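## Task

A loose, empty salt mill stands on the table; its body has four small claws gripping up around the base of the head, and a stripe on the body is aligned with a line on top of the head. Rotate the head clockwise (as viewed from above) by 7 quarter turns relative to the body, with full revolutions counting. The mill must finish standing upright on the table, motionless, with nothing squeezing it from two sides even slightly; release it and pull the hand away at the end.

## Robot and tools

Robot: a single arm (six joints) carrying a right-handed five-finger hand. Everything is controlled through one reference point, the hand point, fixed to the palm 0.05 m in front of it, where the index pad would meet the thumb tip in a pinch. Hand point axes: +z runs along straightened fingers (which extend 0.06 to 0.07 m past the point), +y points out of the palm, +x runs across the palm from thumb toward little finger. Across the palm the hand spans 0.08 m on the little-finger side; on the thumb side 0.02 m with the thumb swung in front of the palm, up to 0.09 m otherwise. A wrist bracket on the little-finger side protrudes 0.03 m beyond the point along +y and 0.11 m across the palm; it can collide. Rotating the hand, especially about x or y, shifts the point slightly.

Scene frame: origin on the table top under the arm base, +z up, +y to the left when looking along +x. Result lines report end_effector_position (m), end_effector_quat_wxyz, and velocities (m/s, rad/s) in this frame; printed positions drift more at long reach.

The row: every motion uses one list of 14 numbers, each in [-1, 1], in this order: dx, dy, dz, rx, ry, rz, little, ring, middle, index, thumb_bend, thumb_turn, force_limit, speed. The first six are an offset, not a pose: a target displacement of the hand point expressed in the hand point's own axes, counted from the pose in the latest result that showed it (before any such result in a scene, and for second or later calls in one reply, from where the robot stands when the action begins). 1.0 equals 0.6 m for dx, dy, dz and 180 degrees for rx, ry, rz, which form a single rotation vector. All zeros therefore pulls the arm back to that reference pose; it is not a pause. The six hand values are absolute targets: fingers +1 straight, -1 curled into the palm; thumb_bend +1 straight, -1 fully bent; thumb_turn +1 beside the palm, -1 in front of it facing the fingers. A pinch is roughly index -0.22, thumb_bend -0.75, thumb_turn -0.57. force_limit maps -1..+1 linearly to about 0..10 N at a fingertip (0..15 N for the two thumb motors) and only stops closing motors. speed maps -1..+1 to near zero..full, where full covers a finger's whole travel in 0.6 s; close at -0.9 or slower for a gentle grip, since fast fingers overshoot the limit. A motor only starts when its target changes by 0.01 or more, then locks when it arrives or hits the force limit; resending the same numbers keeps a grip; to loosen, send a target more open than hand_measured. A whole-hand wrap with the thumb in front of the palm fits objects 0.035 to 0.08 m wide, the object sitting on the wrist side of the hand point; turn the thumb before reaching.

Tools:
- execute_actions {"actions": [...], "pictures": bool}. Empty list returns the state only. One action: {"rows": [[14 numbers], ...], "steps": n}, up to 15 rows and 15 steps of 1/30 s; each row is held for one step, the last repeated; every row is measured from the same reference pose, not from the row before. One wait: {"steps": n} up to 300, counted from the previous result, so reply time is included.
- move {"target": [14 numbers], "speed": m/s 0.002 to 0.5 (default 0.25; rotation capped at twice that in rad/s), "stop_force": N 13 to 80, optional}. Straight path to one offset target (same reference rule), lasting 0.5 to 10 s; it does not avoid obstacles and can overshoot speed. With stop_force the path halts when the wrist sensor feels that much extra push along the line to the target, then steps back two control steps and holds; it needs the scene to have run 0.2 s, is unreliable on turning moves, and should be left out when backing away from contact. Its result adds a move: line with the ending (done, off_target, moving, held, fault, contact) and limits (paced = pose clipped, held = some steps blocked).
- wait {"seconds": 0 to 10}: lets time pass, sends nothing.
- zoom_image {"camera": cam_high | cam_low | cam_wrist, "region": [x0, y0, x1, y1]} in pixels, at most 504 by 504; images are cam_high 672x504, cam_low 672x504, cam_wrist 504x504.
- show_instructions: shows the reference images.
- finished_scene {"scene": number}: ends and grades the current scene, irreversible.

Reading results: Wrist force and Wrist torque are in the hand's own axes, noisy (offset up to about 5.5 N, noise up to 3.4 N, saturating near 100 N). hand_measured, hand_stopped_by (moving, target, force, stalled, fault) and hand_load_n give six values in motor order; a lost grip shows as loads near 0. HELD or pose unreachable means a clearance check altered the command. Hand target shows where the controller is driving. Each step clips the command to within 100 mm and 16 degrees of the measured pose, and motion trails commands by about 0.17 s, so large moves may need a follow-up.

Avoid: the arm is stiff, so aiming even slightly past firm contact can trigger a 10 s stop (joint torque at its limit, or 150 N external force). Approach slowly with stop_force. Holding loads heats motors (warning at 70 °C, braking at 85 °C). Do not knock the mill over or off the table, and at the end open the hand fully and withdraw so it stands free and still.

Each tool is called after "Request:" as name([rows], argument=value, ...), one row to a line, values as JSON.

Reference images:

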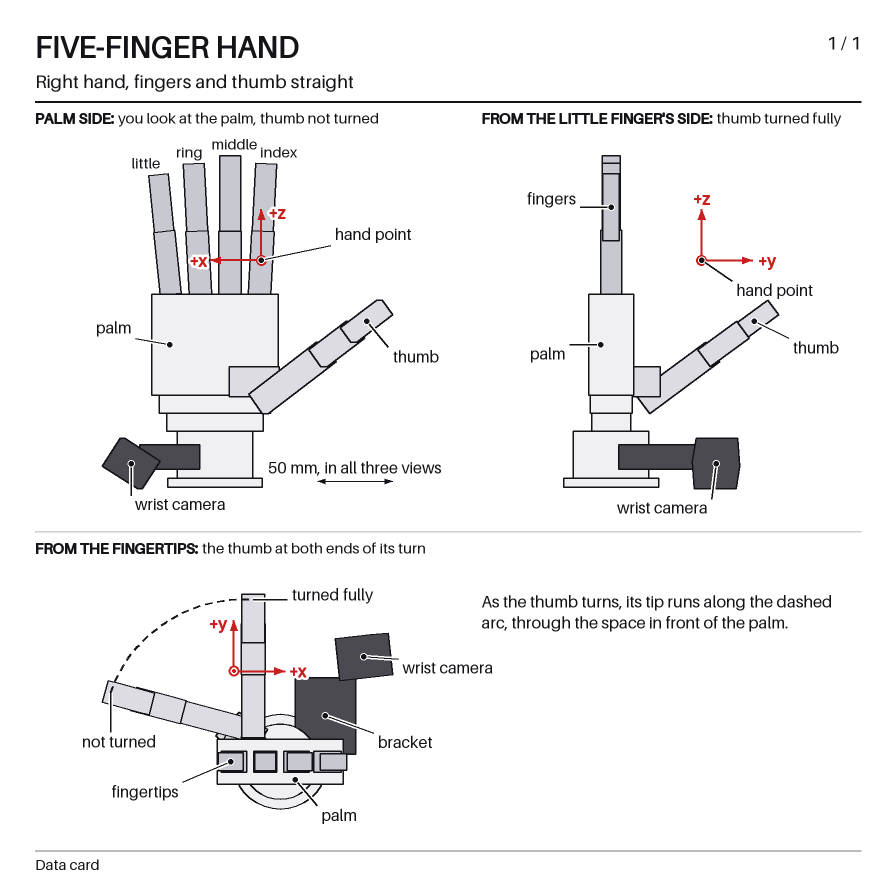

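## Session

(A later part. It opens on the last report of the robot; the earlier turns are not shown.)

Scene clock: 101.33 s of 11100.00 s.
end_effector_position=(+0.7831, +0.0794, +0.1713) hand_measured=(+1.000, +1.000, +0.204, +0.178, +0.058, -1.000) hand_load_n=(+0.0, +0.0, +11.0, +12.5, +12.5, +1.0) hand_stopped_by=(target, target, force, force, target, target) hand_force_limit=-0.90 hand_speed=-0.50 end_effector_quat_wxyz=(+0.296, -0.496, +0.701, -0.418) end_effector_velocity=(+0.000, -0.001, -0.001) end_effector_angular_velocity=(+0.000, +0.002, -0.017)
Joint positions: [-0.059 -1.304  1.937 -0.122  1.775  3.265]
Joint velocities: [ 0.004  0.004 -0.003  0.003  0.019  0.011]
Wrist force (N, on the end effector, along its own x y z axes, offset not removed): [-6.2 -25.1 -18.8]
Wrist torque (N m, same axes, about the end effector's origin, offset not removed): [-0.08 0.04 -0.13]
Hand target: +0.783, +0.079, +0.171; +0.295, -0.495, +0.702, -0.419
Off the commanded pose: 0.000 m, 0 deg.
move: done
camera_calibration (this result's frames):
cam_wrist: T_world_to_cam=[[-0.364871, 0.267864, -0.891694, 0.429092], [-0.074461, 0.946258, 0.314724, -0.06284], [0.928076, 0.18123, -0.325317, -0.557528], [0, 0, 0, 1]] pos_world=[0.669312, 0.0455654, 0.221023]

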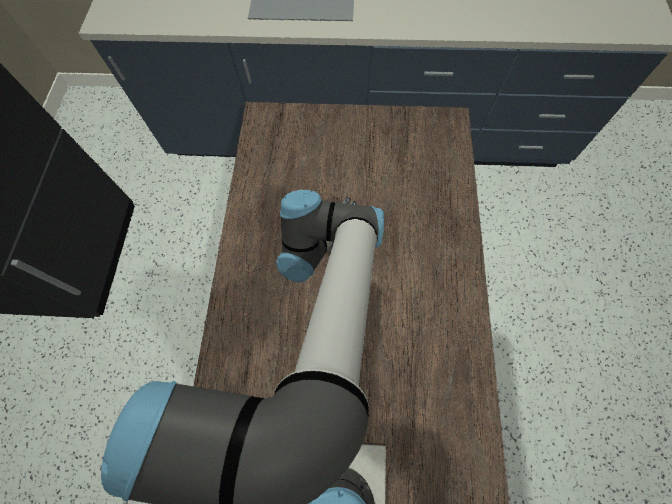

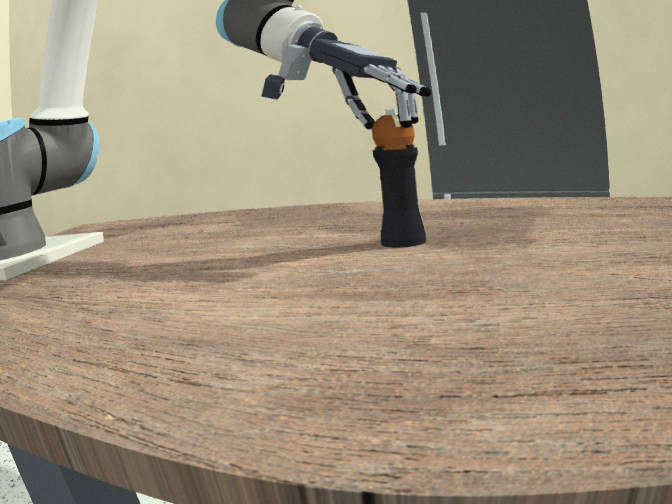

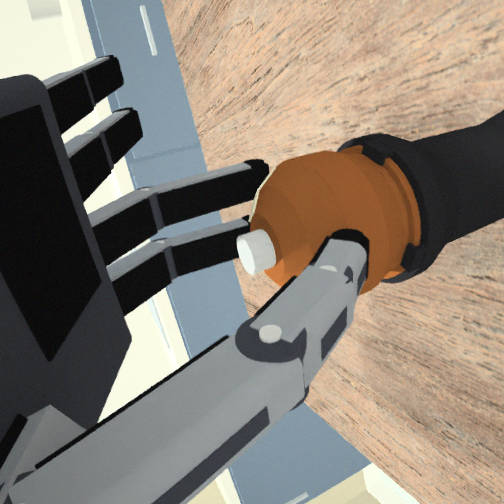

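Request:
move(target=[-0.0012,-0.0133,-0.0034,0,0,0,1,1,-0.1,-0.1,0.05,-1,-0.9,-0.5], speed=0.01)

Request:
move(target=[0,0,0,0,0,0,1,1,0.16,0.135,0.05,-1,0,-0.5])

Request:
move(target=[0,0.0147,0.0079,0,0,0,1,1,0.16,0.135,0.05,-1,0,-0.5], speed=0.002, stop_force=42)

Request:
zoom_image(camera="cam_low", region=[300, 40, 520, 260])

Scene clock: 103.93 s of 11100.00 s.
end_effector_position=(+0.7852, +0.0794, +0.1789) hand_measured=(+1.000, +1.000, +0.202, +0.176, +0.050, -1.000) hand_load_n=(+0.0, +0.0, +0.0, +0.0, +0.0, +0.0) hand_stopped_by=(target, target, force, force, target, target) hand_force_limit=-0.90 hand_speed=-0.50 end_effector_quat_wxyz=(+0.296, -0.496, +0.701, -0.418) end_effector_velocity=(+0.000, +0.000, +0.004) end_effector_angular_velocity=(-0.001, +0.001, +0.002)
Joint positions: [-0.059 -1.309  1.927 -0.107  1.775  3.265]
Joint velocities: [ 0.    -0.003 -0.004  0.007 -0.001 -0.002]
Wrist force (N, on the end effector, along its own x y z axes, offset not removed): [-1.9 1.2 -2.6]
Wrist torque (N m, same axes, about the end effector's origin, offset not removed): [0.39 -0.02 0.13]
Hand target: +0.785, +0.079, +0.179; +0.296, -0.496, +0.701, -0.418
Off the commanded pose: 0.000 m, 0 deg.
move: done
camera_calibration (this result's frames):
cam_wrist: T_world_to_cam=[[-0.364842, 0.26789, -0.891698, 0.436598], [-0.0743843, 0.946266, 0.314719, -0.0651828], [0.928093, 0.181151, -0.325311, -0.556936], [0, 0, 0, 1]] pos_world=[0.671329, 0.0456093, 0.228651]

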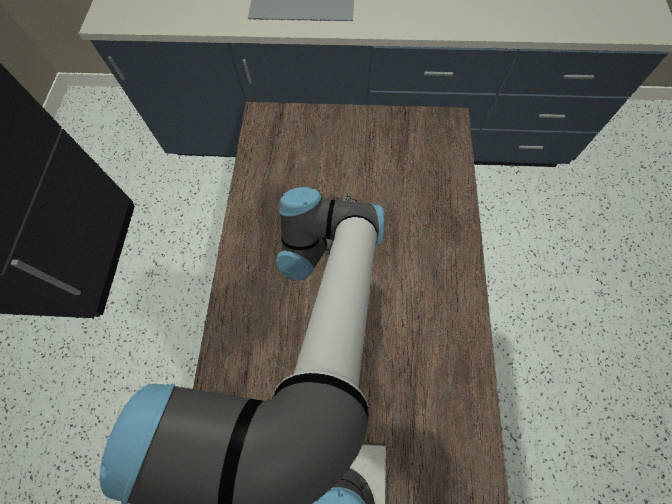

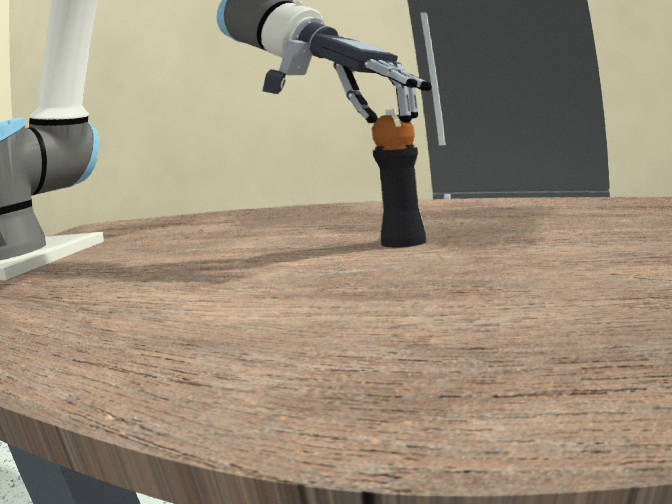

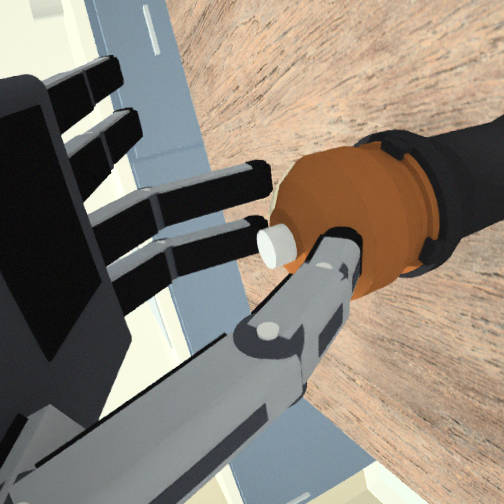

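Scene clock: 104.43 s of 11100.00 s.
end_effector_position=(+0.7852, +0.0794, +0.1790) hand_measured=(+1.000, +1.000, +0.160, +0.136, +0.050, -1.000) hand_load_n=(+0.0, +0.0, +0.0, +0.0, +0.0, +0.0) hand_stopped_by=(target, target, target, target, target, target) hand_force_limit=0.00 hand_speed=-0.50 end_effector_quat_wxyz=(+0.296, -0.496, +0.701, -0.418) end_effector_velocity=(-0.000, -0.000, -0.001) end_effector_angular_velocity=(+0.000, +0.001, -0.001)
Joint positions: [-0.059 -1.309  1.927 -0.107  1.775  3.265]
Joint velocities: [-0.001  0.     0.001 -0.     0.     0.   ]
Wrist force (N, on the end effector, along its own x y z axes, offset not removed): [-1.4 2.0 -2.2]
Wrist torque (N m, same axes, about the end effector's origin, offset not removed): [0.54 -0.05 0.18]
Hand target: +0.785, +0.079, +0.179; +0.296, -0.496, +0.701, -0.418
Off the commanded pose: 0.000 m, 0 deg.
move: done
camera_calibration (this result's frames):
cam_wrist: T_world_to_cam=[[-0.364793, 0.267875, -0.891723, 0.436667], [-0.0744304, 0.946266, 0.314709, -0.0651736], [0.928109, 0.181175, -0.325253, -0.556955], [0, 0, 0, 1]] pos_world=[0.671357, 0.0456054, 0.228745]

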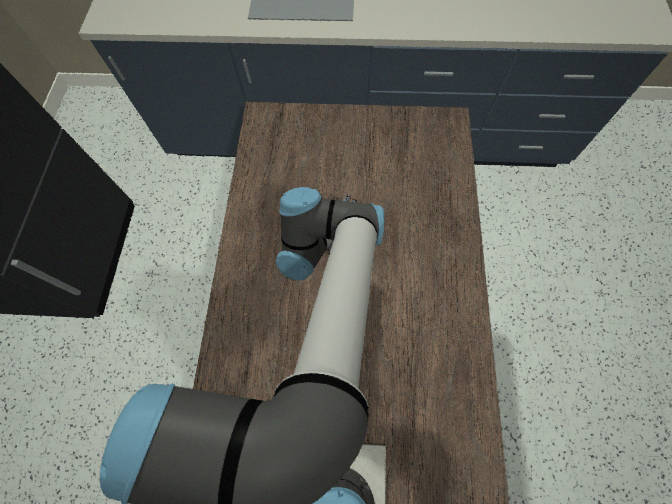

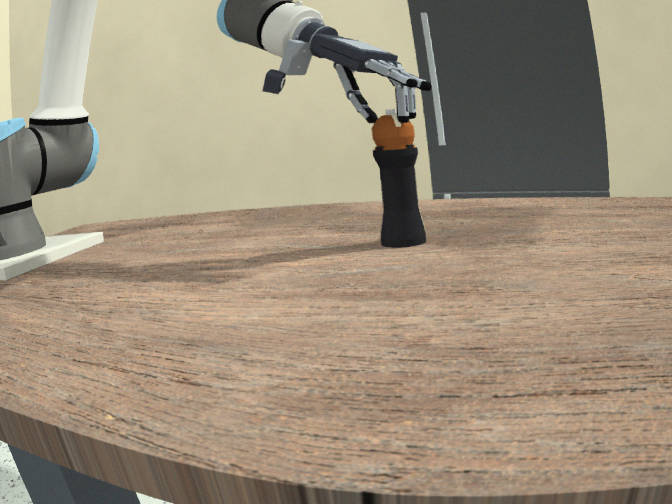

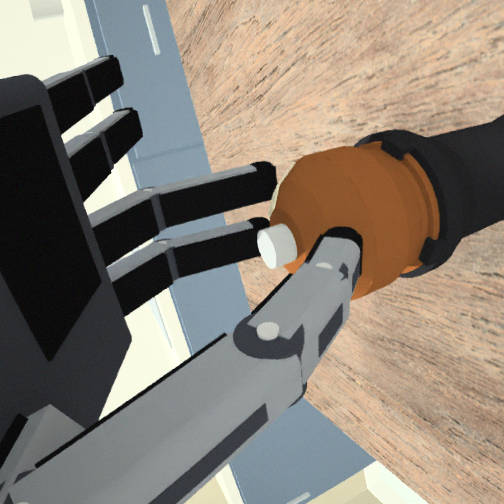

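Scene clock: 107.40 s of 11100.00 s.
end_effector_position=(+0.7852, +0.0794, +0.1738) hand_measured=(+1.000, +1.000, +0.162, +0.136, +0.056, -1.000) hand_load_n=(+0.0, +0.0, +10.0, +8.0, +10.0, -0.5) hand_stopped_by=(target, target, target, target, target, target) hand_force_limit=0.00 hand_speed=-0.50 end_effector_quat_wxyz=(+0.296, -0.496, +0.701, -0.418) end_effector_velocity=(-0.000, -0.000, -0.001) end_effector_angular_velocity=(+0.000, -0.000, -0.002)
Joint positions: [-0.059 -1.304  1.931 -0.116  1.776  3.265]
Joint velocities: [-0.     0.     0.    -0.001  0.001  0.001]
Wrist force (N, on the end effector, along its own x y z axes, offset not removed): [0.8 -34.3 -29.5]
Wrist torque (N m, same axes, about the end effector's origin, offset not removed): [0.13 0.25 -0.27]
Hand target: +0.785, +0.079, +0.174; +0.296, -0.496, +0.701, -0.418
Off the commanded pose: 0.005 m, 0 deg.
move: contact
camera_calibration (this result's frames):
cam_wrist: T_world_to_cam=[[-0.364706, 0.267868, -0.89176, 0.431988], [-0.0744541, 0.946269, 0.314692, -0.063503], [0.928141, 0.181165, -0.325166, -0.558705], [0, 0, 0, 1]] pos_world=[0.671378, 0.0455927, 0.223542]

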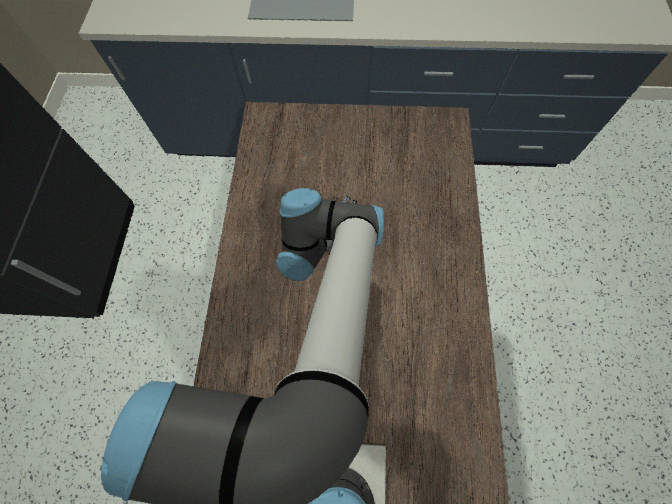

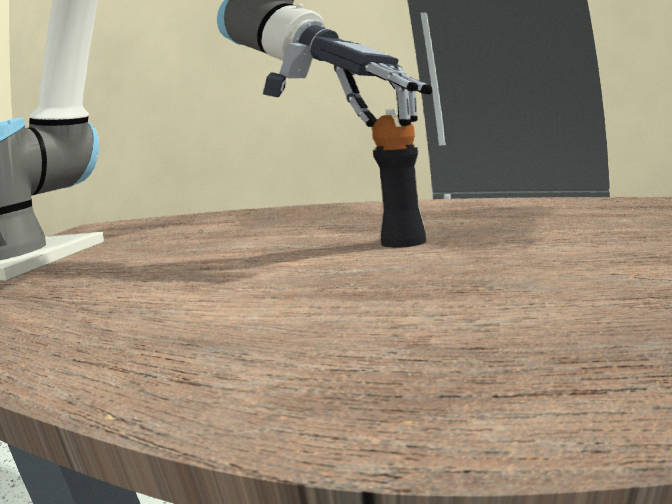

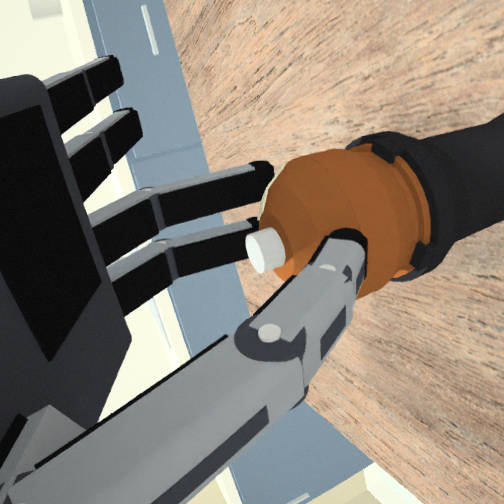

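Region (300, 40, 520, 260) of cam_low's 672x504 image, scaled by 2.291, with more detail than that image has.

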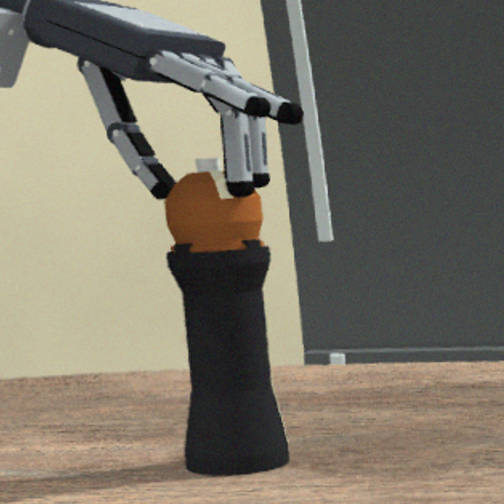

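Request:
move(target=[0,0.0012,-0.0017,0,0,0,1,1,0.16,0.135,0.05,-1,0,-0.5], speed=0.004)

Request:
execute_actions([
  {"steps":3},
], pictures=false)

Scene clock: 108.73 s of 11100.00 s.
end_effector_position=(+0.7842, +0.0798, +0.1737) hand_measured=(+1.000, +1.000, +0.162, +0.138, +0.056, -1.000) hand_load_n=(+0.0, +0.0, +14.0, +12.0, +7.0, +0.0) hand_stopped_by=(target, target, target, target, target, target) hand_force_limit=0.00 hand_speed=-0.50 end_effector_quat_wxyz=(+0.296, -0.496, +0.701, -0.418) end_effector_velocity=(-0.001, -0.000, -0.001) end_effector_angular_velocity=(-0.001, +0.001, -0.000)
Joint positions: [-0.058 -1.305  1.933 -0.117  1.776  3.265]
Joint velocities: [-0.    -0.     0.001 -0.001  0.    -0.001]
Wrist force (N, on the end effector, along its own x y z axes, offset not removed): [1.7 -34.2 -13.6]
Wrist torque (N m, same axes, about the end effector's origin, offset not removed): [0.73 -0.04 -0.24]
Hand target: +0.784, +0.080, +0.174; +0.296, -0.496, +0.701, -0.418
Off the commanded pose: 0.000 m, 0 deg.
move: done
camera_calibration (this result's frames):
cam_wrist: T_world_to_cam=[[-0.364594, 0.267864, -0.891807, 0.431369], [-0.0744669, 0.946276, 0.314668, -0.0638853], [0.928184, 0.181136, -0.325059, -0.557889], [0, 0, 0, 1]] pos_world=[0.670341, 0.0459588, 0.223454]

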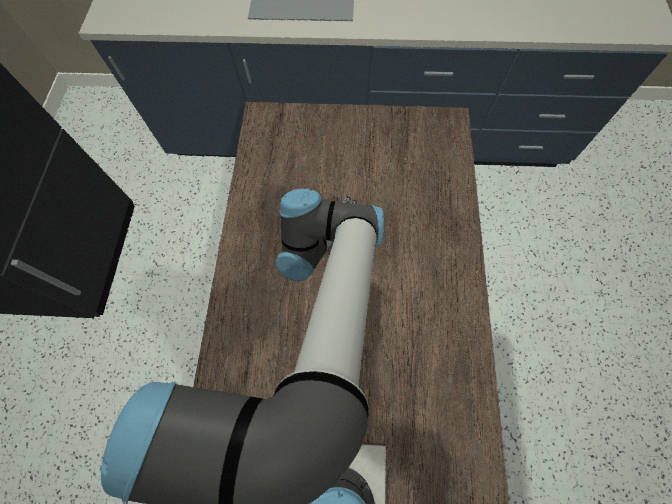

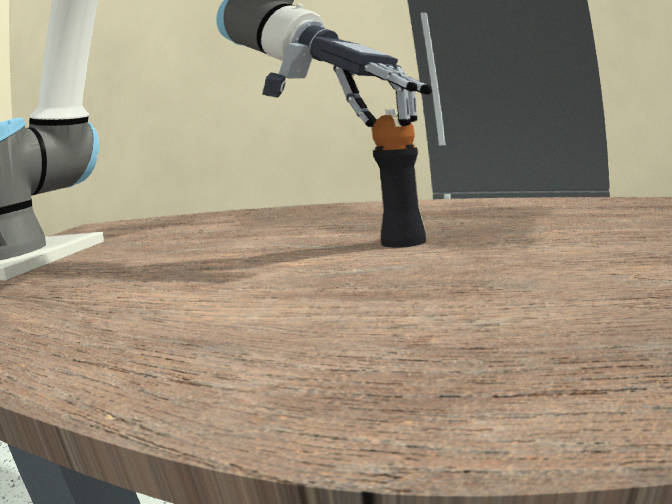

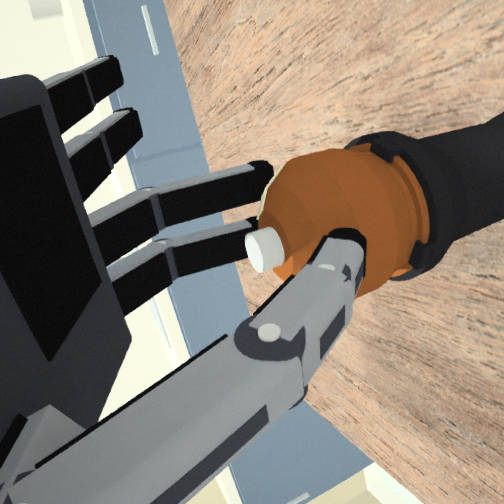

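Scene clock: 108.83 s of 11100.00 s.
end_effector_position=(+0.7841, +0.0798, +0.1737) hand_measured=(+1.000, +1.000, +0.162, +0.138, +0.056, -1.000) hand_load_n=(+0.0, +0.0, +14.5, +12.0, +7.0, +0.0) hand_stopped_by=(target, target, target, target, target, target) hand_force_limit=0.00 hand_speed=-0.50 end_effector_quat_wxyz=(+0.296, -0.496, +0.701, -0.418) end_effector_velocity=(-0.000, +0.001, -0.001) end_effector_angular_velocity=(+0.000, +0.001, +0.001)
Joint positions: [-0.058 -1.305  1.933 -0.117  1.776  3.265]
Joint velocities: [ 0.002  0.001  0.    -0.     0.     0.   ]
Wrist force (N, on the end effector, along its own x y z axes, offset not removed): [2.0 -36.9 -14.6]
Wrist torque (N m, same axes, about the end effector's origin, offset not removed): [0.58 0.00 -0.26]
Hand target: +0.784, +0.080, +0.174; +0.296, -0.496, +0.701, -0.418
Off the commanded pose: 0.000 m, 0 deg.
Steps of this call (steps 1 to 3: nothing new was sent). Readings (end_effector_position | what the end effector reports):
1: (+0.7842, +0.0798, +0.1737) | hand_measured=(+1.000, +1.000, +0.162, +0.138, +0.056, -1.000) hand_load_n=(+0.0, +0.0, +14.0, +12.0, +7.0, +0.0) hand_stopped_by=(target, target, target, target, target, target) hand_force_limit=0.00 hand_speed=-0.50
2: (+0.7841, +0.0798, +0.1737) | hand_measured=(+1.000, +1.000, +0.162, +0.138, +0.056, -1.000) hand_load_n=(+0.0, +0.0, +14.0, +12.0, +7.0, +0.0) hand_stopped_by=(target, target, target, target, target, target) hand_force_limit=0.00 hand_speed=-0.50
3: the state above

Request:
move(target=[-0.0024,-0.0041,0.0076,0,0.1467,0.0793,1,1,0.16,0.135,0.05,-1,0,-0.5], speed=0.1)

Request:
zoom_image(camera="cam_low", region=[300, 40, 520, 260])

Scene clock: 112.97 s of 11100.00 s.
end_effector_position=(+0.7896, +0.0793, +0.1737) hand_measured=(+1.000, +1.000, +0.162, +0.138, +0.056, -1.000) hand_load_n=(+0.0, +0.0, +12.5, +8.0, +11.5, -5.0) hand_stopped_by=(target, target, target, target, target, target) hand_force_limit=0.00 hand_speed=-0.50 end_effector_quat_wxyz=(+0.178, -0.298, +0.805, -0.481) end_effector_velocity=(+0.000, -0.001, +0.001) end_effector_angular_velocity=(+0.002, +0.001, -0.018)
Joint positions: [ 0.103 -1.151  1.743  0.143  2.342  3.711]
Joint velocities: [ 0.003  0.007 -0.01   0.019  0.014  0.022]
Wrist force (N, on the end effector, along its own x y z axes, offset not removed): [6.0 -38.4 -32.7]
Wrist torque (N m, same axes, about the end effector's origin, offset not removed): [0.31 -0.31 -0.21]
Hand target: +0.790, +0.079, +0.174; +0.178, -0.297, +0.805, -0.481
Off the commanded pose: 0.000 m, 0 deg.
move: done
camera_calibration (this result's frames):
cam_wrist: T_world_to_cam=[[-0.181601, 0.413812, -0.892066, 0.277452], [0.406832, 0.857492, 0.314953, -0.436065], [0.89527, -0.305725, -0.324074, -0.498404], [0, 0, 0, 1]] pos_world=[0.673997, 0.106735, 0.223326]

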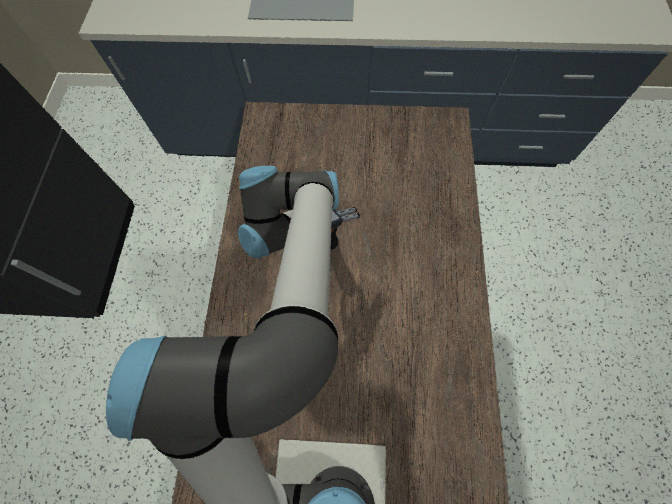

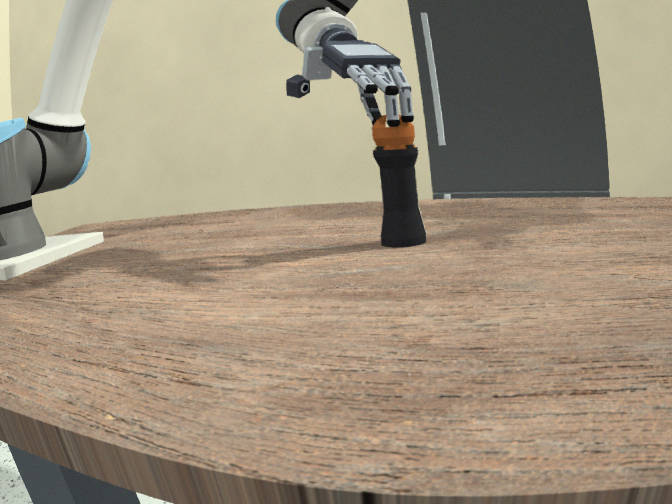

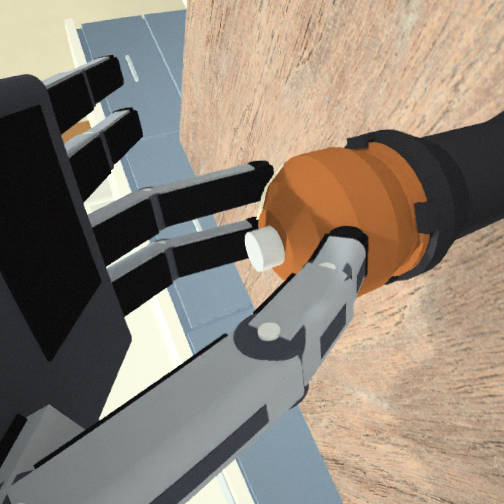

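Region (300, 40, 520, 260) of cam_low's 672x504 image, scaled by 2.291, with more detail than that image has.

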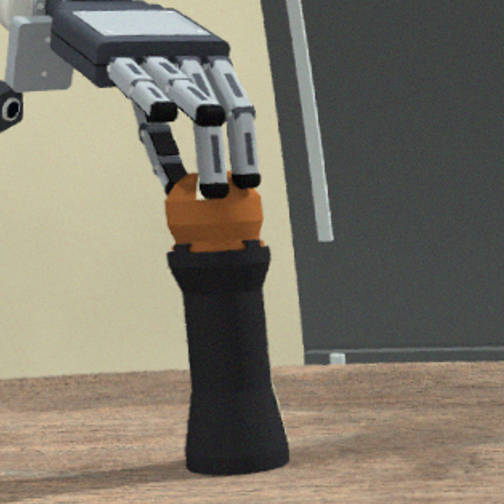

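Request:
move(target=[-0.001,-0.0025,0.0045,0,0.1467,0.0793,1,1,0.16,0.135,0.05,-1,0,-0.5], speed=0.1)

Request:
zoom_image(camera="cam_low", region=[300, 40, 520, 260])

Scene clock: 117.10 s of 11100.00 s.
end_effector_position=(+0.7921, +0.0772, +0.1739) hand_measured=(+1.000, +1.000, +0.162, +0.138, +0.056, -1.000) hand_load_n=(+0.0, +0.0, +15.5, +12.0, +9.0, -2.0) hand_stopped_by=(target, target, target, target, target, target) hand_force_limit=0.00 hand_speed=-0.50 end_effector_quat_wxyz=(+0.049, -0.080, +0.855, -0.511) end_effector_velocity=(-0.000, -0.000, -0.003) end_effector_angular_velocity=(+0.000, +0.004, -0.019)
Joint positions: [ 0.174 -0.88   1.449  0.899  2.635  4.598]
Joint velocities: [ 0.001  0.013 -0.008  0.035  0.001  0.041]
Wrist force (N, on the end effector, along its own x y z axes, offset not removed): [1.0 -37.4 -17.0]
Wrist torque (N m, same axes, about the end effector's origin, offset not removed): [0.74 -0.09 -0.24]
Hand target: +0.792, +0.077, +0.174; +0.048, -0.079, +0.855, -0.511
Off the commanded pose: 0.000 m, 0 deg.
move: done
camera_calibration (this result's frames):
cam_wrist: T_world_to_cam=[[0.0502, 0.449498, -0.89187, 0.0925143], [0.779998, 0.540077, 0.3161, -0.706559], [0.623765, -0.711525, -0.323496, -0.25497], [0, 0, 0, 1]] pos_world=[0.705512, 0.158595, 0.223372]

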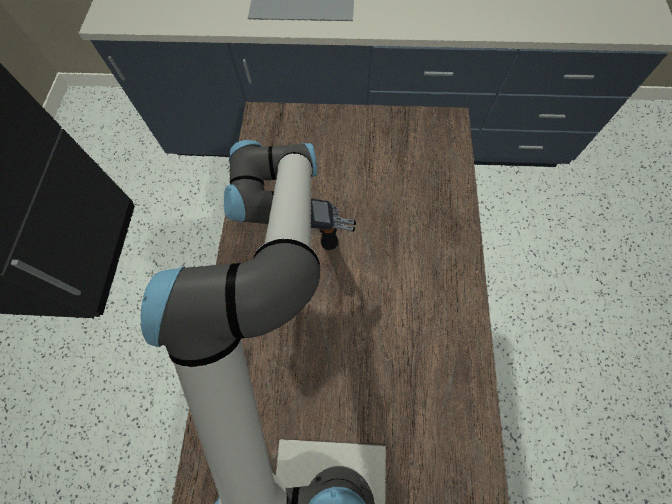

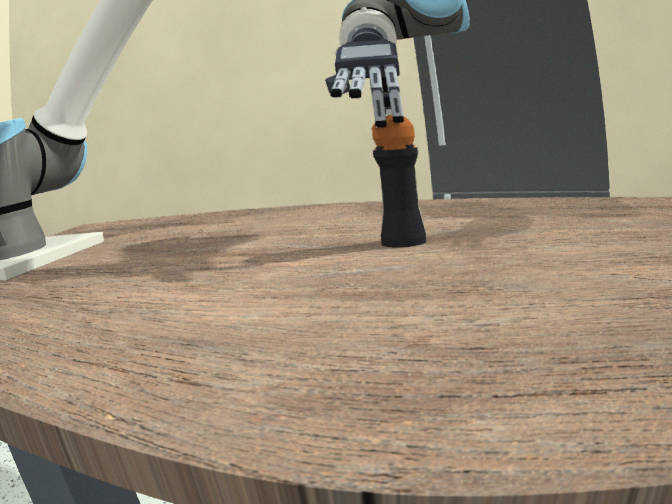

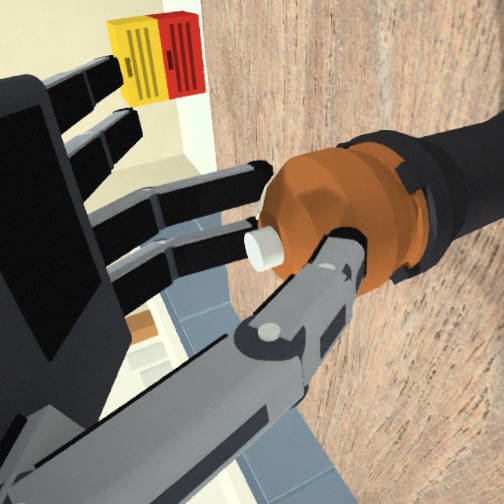

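Region (300, 40, 520, 260) of cam_low's 672x504 image, scaled by 2.291, with more detail than that image has.

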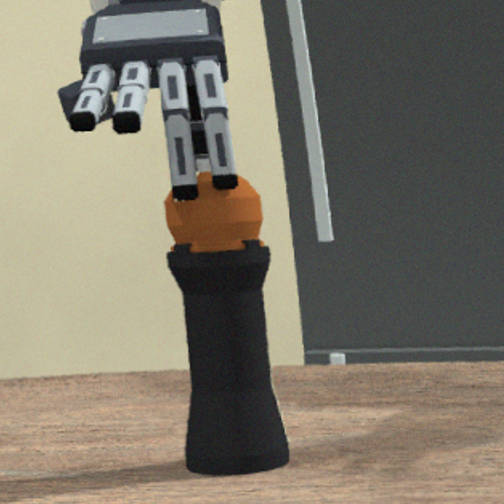

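Request:
move(target=[0,-0.0367,-0.0198,0,0,0,1,1,0.16,0.135,0.05,-1,0,-0.5], speed=0.05)

Request:
move(target=[0.0243,-0.0053,0.0098,0,-0.8311,-0.4496,1,1,0.16,0.135,0.05,-1,0,-0.5], speed=0.3)

Request:
zoom_image(camera="cam_low", region=[300, 40, 520, 260])

Scene clock: 120.60 s of 11100.00 s.
end_effector_position=(+0.7920, +0.0772, +0.1985) hand_measured=(+1.000, +1.000, +0.160, +0.136, +0.050, -1.000) hand_load_n=(+0.0, +0.0, +0.0, +0.0, +0.0, +0.0) hand_stopped_by=(target, target, target, target, target, target) hand_force_limit=0.00 hand_speed=-0.50 end_effector_quat_wxyz=(+0.049, -0.080, +0.855, -0.510) end_effector_velocity=(-0.000, +0.001, +0.003) end_effector_angular_velocity=(+0.001, +0.001, +0.001)
Joint positions: [ 0.174 -0.901  1.436  0.933  2.635  4.597]
Joint velocities: [ 0.001 -0.003 -0.001  0.004 -0.001 -0.001]
Wrist force (N, on the end effector, along its own x y z axes, offset not removed): [0.0 -0.1 -3.6]
Wrist torque (N m, same axes, about the end effector's origin, offset not removed): [0.35 -0.30 0.14]
Hand target: +0.792, +0.077, +0.199; +0.049, -0.080, +0.855, -0.511
Off the commanded pose: 0.000 m, 0 deg.
move: done
camera_calibration (this result's frames):
cam_wrist: T_world_to_cam=[[0.0501813, 0.449587, -0.891826, 0.114458], [0.779998, 0.540053, 0.316141, -0.714349], [0.623766, -0.711487, -0.323577, -0.246887], [0, 0, 0, 1]] pos_world=[0.705447, 0.15867, 0.248024]

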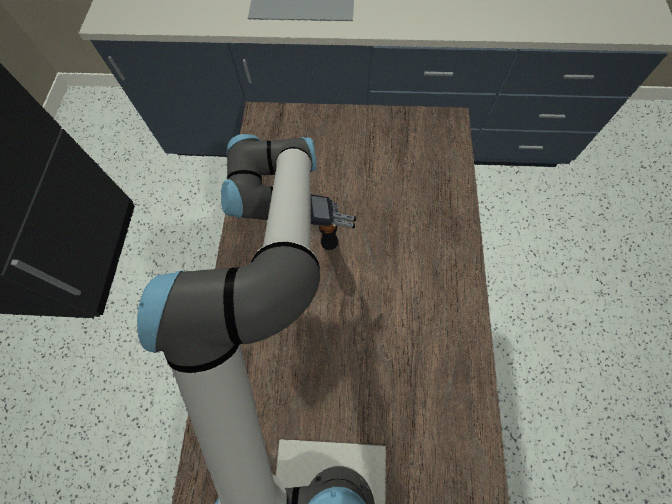

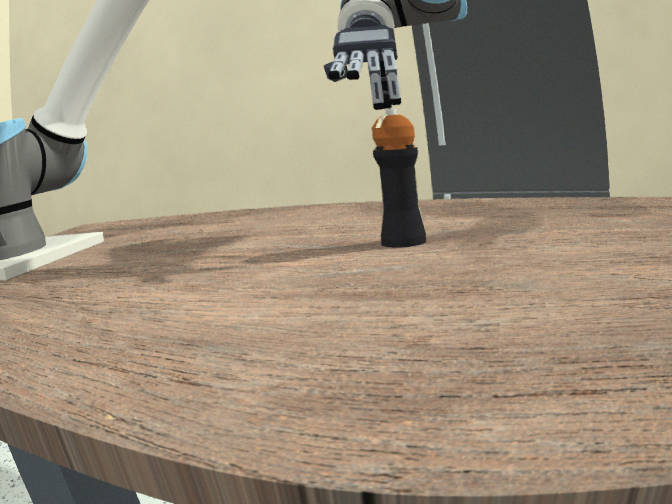

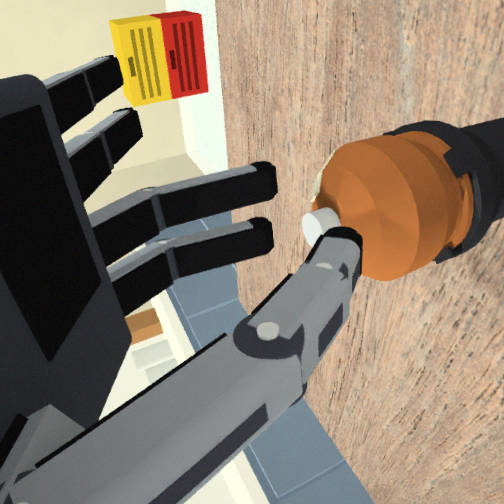

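Scene clock: 126.27 s of 11100.00 s.
end_effector_position=(+0.7792, +0.0680, +0.1992) hand_measured=(+1.000, +1.000, +0.160, +0.136, +0.050, -1.000) hand_load_n=(+0.0, +0.0, +0.0, +0.0, +0.0, +0.0) hand_stopped_by=(target, target, target, target, target, target) hand_force_limit=0.00 hand_speed=-0.50 end_effector_quat_wxyz=(-0.511, +0.859, +0.005, -0.002) end_effector_velocity=(+0.000, +0.000, -0.000) end_effector_angular_velocity=(+0.002, -0.001, +0.020)
Joint positions: [-0.342 -0.782  1.392  1.588  0.618  0.844]
Joint velocities: [ 0.003  0.006 -0.005  0.021  0.008 -0.026]
Wrist force (N, on the end effector, along its own x y z axes, offset not removed): [-0.5 0.2 -4.2]
Wrist torque (N m, same axes, about the end effector's origin, offset not removed): [0.22 -0.11 0.15]
Hand target: +0.779, +0.068, +0.199; -0.511, +0.859, +0.006, -0.003
Off the commanded pose: 0.001 m, 0 deg.
move: done
camera_calibration (this result's frames):
cam_wrist: T_world_to_cam=[[-0.126042, -0.437273, -0.890452, 0.317248], [-0.863417, -0.393646, 0.315522, 0.644537], [-0.488492, 0.808601, -0.327933, 0.518892], [0, 0, 0, 1]] pos_world=[0.849966, -0.0271325, 0.24929]

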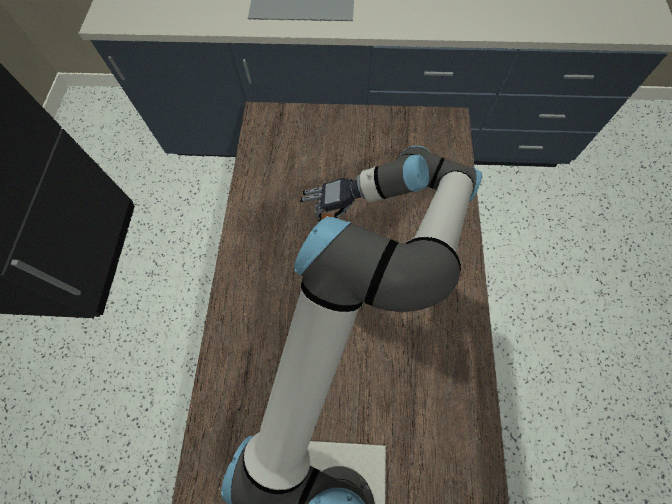

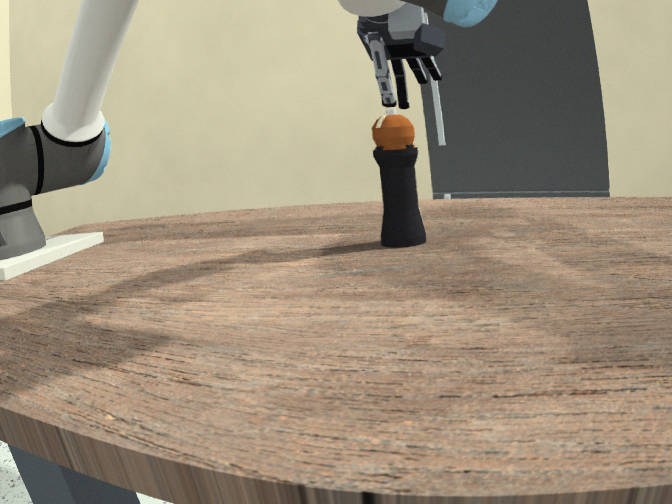

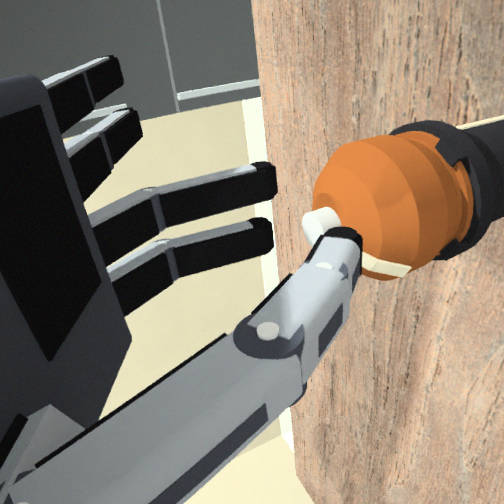

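Region (300, 40, 520, 260) of cam_low's 672x504 image, scaled by 2.291, with more detail than that image has.

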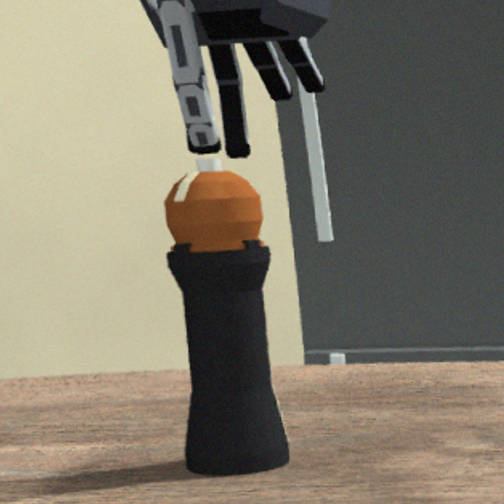

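Request:
move(target=[0,0.0293,0.0159,0,0,0,1,1,0.16,0.135,0.05,-1,0,-0.5], speed=0.04)

Request:
move(target=[0,0.0147,0.0079,0,0,0,1,1,0.16,0.135,0.05,-1,0,-0.5], speed=0.003, stop_force=42)

Request:
zoom_image(camera="cam_low", region=[300, 40, 520, 260])

Scene clock: 128.30 s of 11100.00 s.
end_effector_position=(+0.7792, +0.0680, +0.1796) hand_measured=(+1.000, +1.000, +0.160, +0.136, +0.050, -1.000) hand_load_n=(+0.0, +0.0, +1.5, +0.0, +0.0, +0.0) hand_stopped_by=(target, target, target, target, target, target) hand_force_limit=0.00 hand_speed=-0.50 end_effector_quat_wxyz=(-0.511, +0.859, +0.005, -0.002) end_effector_velocity=(+0.000, -0.001, -0.001) end_effector_angular_velocity=(-0.002, -0.005, +0.000)
Joint positions: [-0.342 -0.763  1.398  1.564  0.618  0.844]
Joint velocities: [-0.     0.    -0.    -0.005  0.    -0.   ]
Wrist force (N, on the end effector, along its own x y z axes, offset not removed): [0.7 -2.3 -4.5]
Wrist torque (N m, same axes, about the end effector's origin, offset not removed): [0.43 -0.12 -0.05]
Hand target: +0.779, +0.068, +0.179; -0.511, +0.859, +0.005, -0.002
Off the commanded pose: 0.000 m, 0 deg.
move: done
camera_calibration (this result's frames):
cam_wrist: T_world_to_cam=[[-0.126026, -0.437241, -0.89047, 0.299756], [-0.863403, -0.393689, 0.315506, 0.650756], [-0.48852, 0.808597, -0.327901, 0.512535], [0, 0, 0, 1]] pos_world=[0.850026, -0.0271734, 0.229667]

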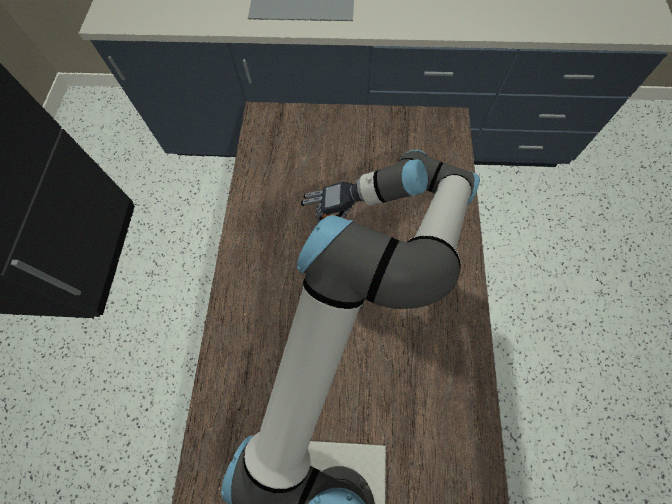

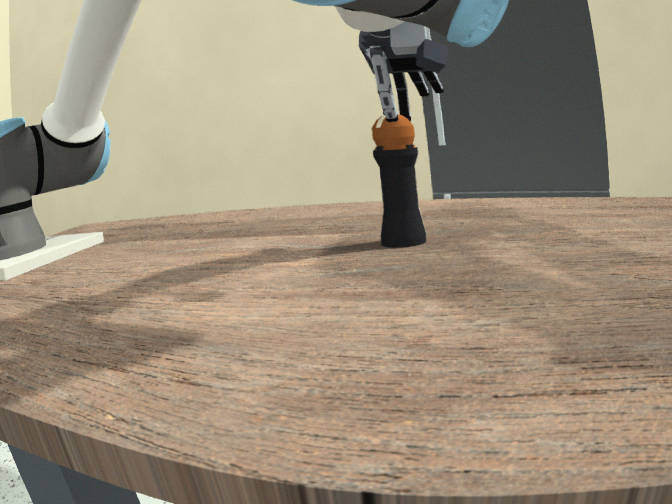

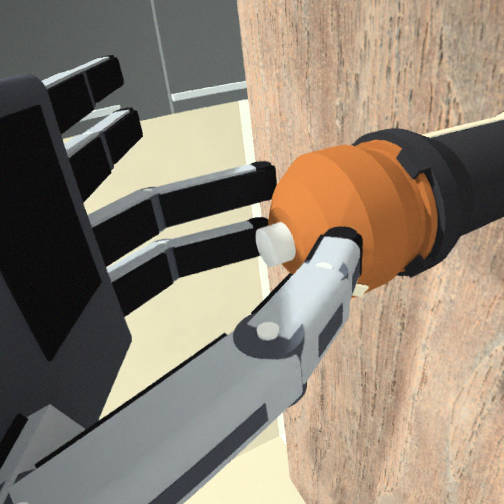

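Scene clock: 130.20 s of 11100.00 s.
end_effector_position=(+0.7793, +0.0680, +0.1750) hand_measured=(+1.000, +1.000, +0.162, +0.138, +0.052, -1.000) hand_load_n=(+0.0, +0.0, +13.5, +11.5, +3.5, -0.5) hand_stopped_by=(target, target, target, target, target, target) hand_force_limit=0.00 hand_speed=-0.50 end_effector_quat_wxyz=(-0.511, +0.859, +0.005, -0.002) end_effector_velocity=(+0.001, -0.000, -0.001) end_effector_angular_velocity=(+0.001, +0.001, -0.000)
Joint positions: [-0.342 -0.758  1.399  1.558  0.618  0.844]
Joint velocities: [ 0.     0.002 -0.001 -0.    -0.001  0.   ]
Wrist force (N, on the end effector, along its own x y z axes, offset not removed): [6.6 -40.2 -16.7]
Wrist torque (N m, same axes, about the end effector's origin, offset not removed): [0.97 -0.23 -0.02]
Hand target: +0.779, +0.068, +0.175; -0.511, +0.859, +0.005, -0.002
Off the commanded pose: 0.005 m, 0 deg.
move: contact
camera_calibration (this result's frames):
cam_wrist: T_world_to_cam=[[-0.125988, -0.437193, -0.890499, 0.295638], [-0.863441, -0.393666, 0.315431, 0.65227], [-0.488464, 0.808634, -0.327893, 0.511014], [0, 0, 0, 1]] pos_world=[0.850055, -0.0271955, 0.225078]

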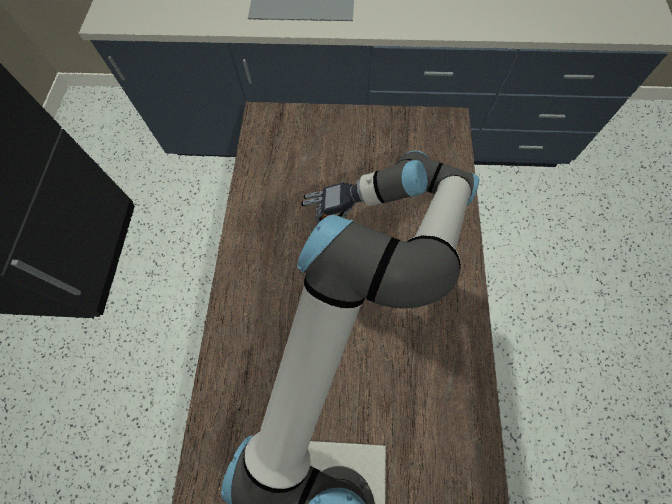

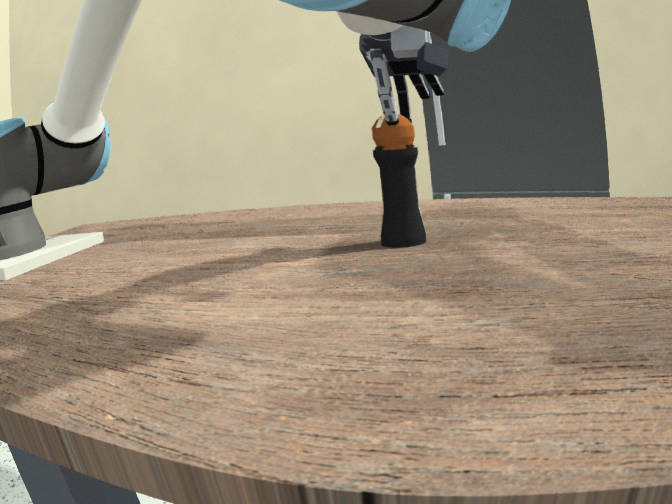

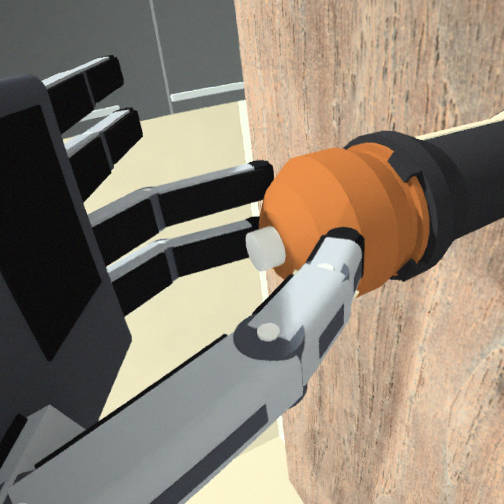

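Region (300, 40, 520, 260) of cam_low's 672x504 image, scaled by 2.291, with more detail than that image has.

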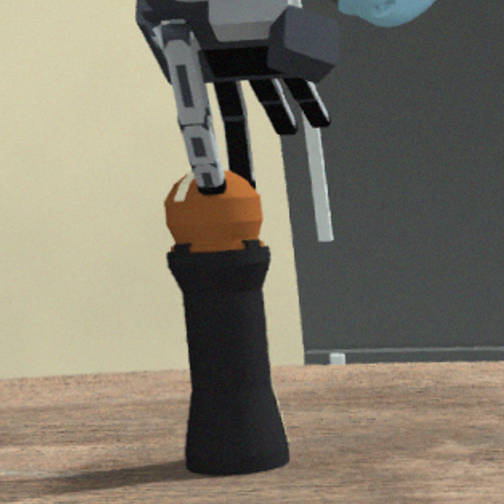

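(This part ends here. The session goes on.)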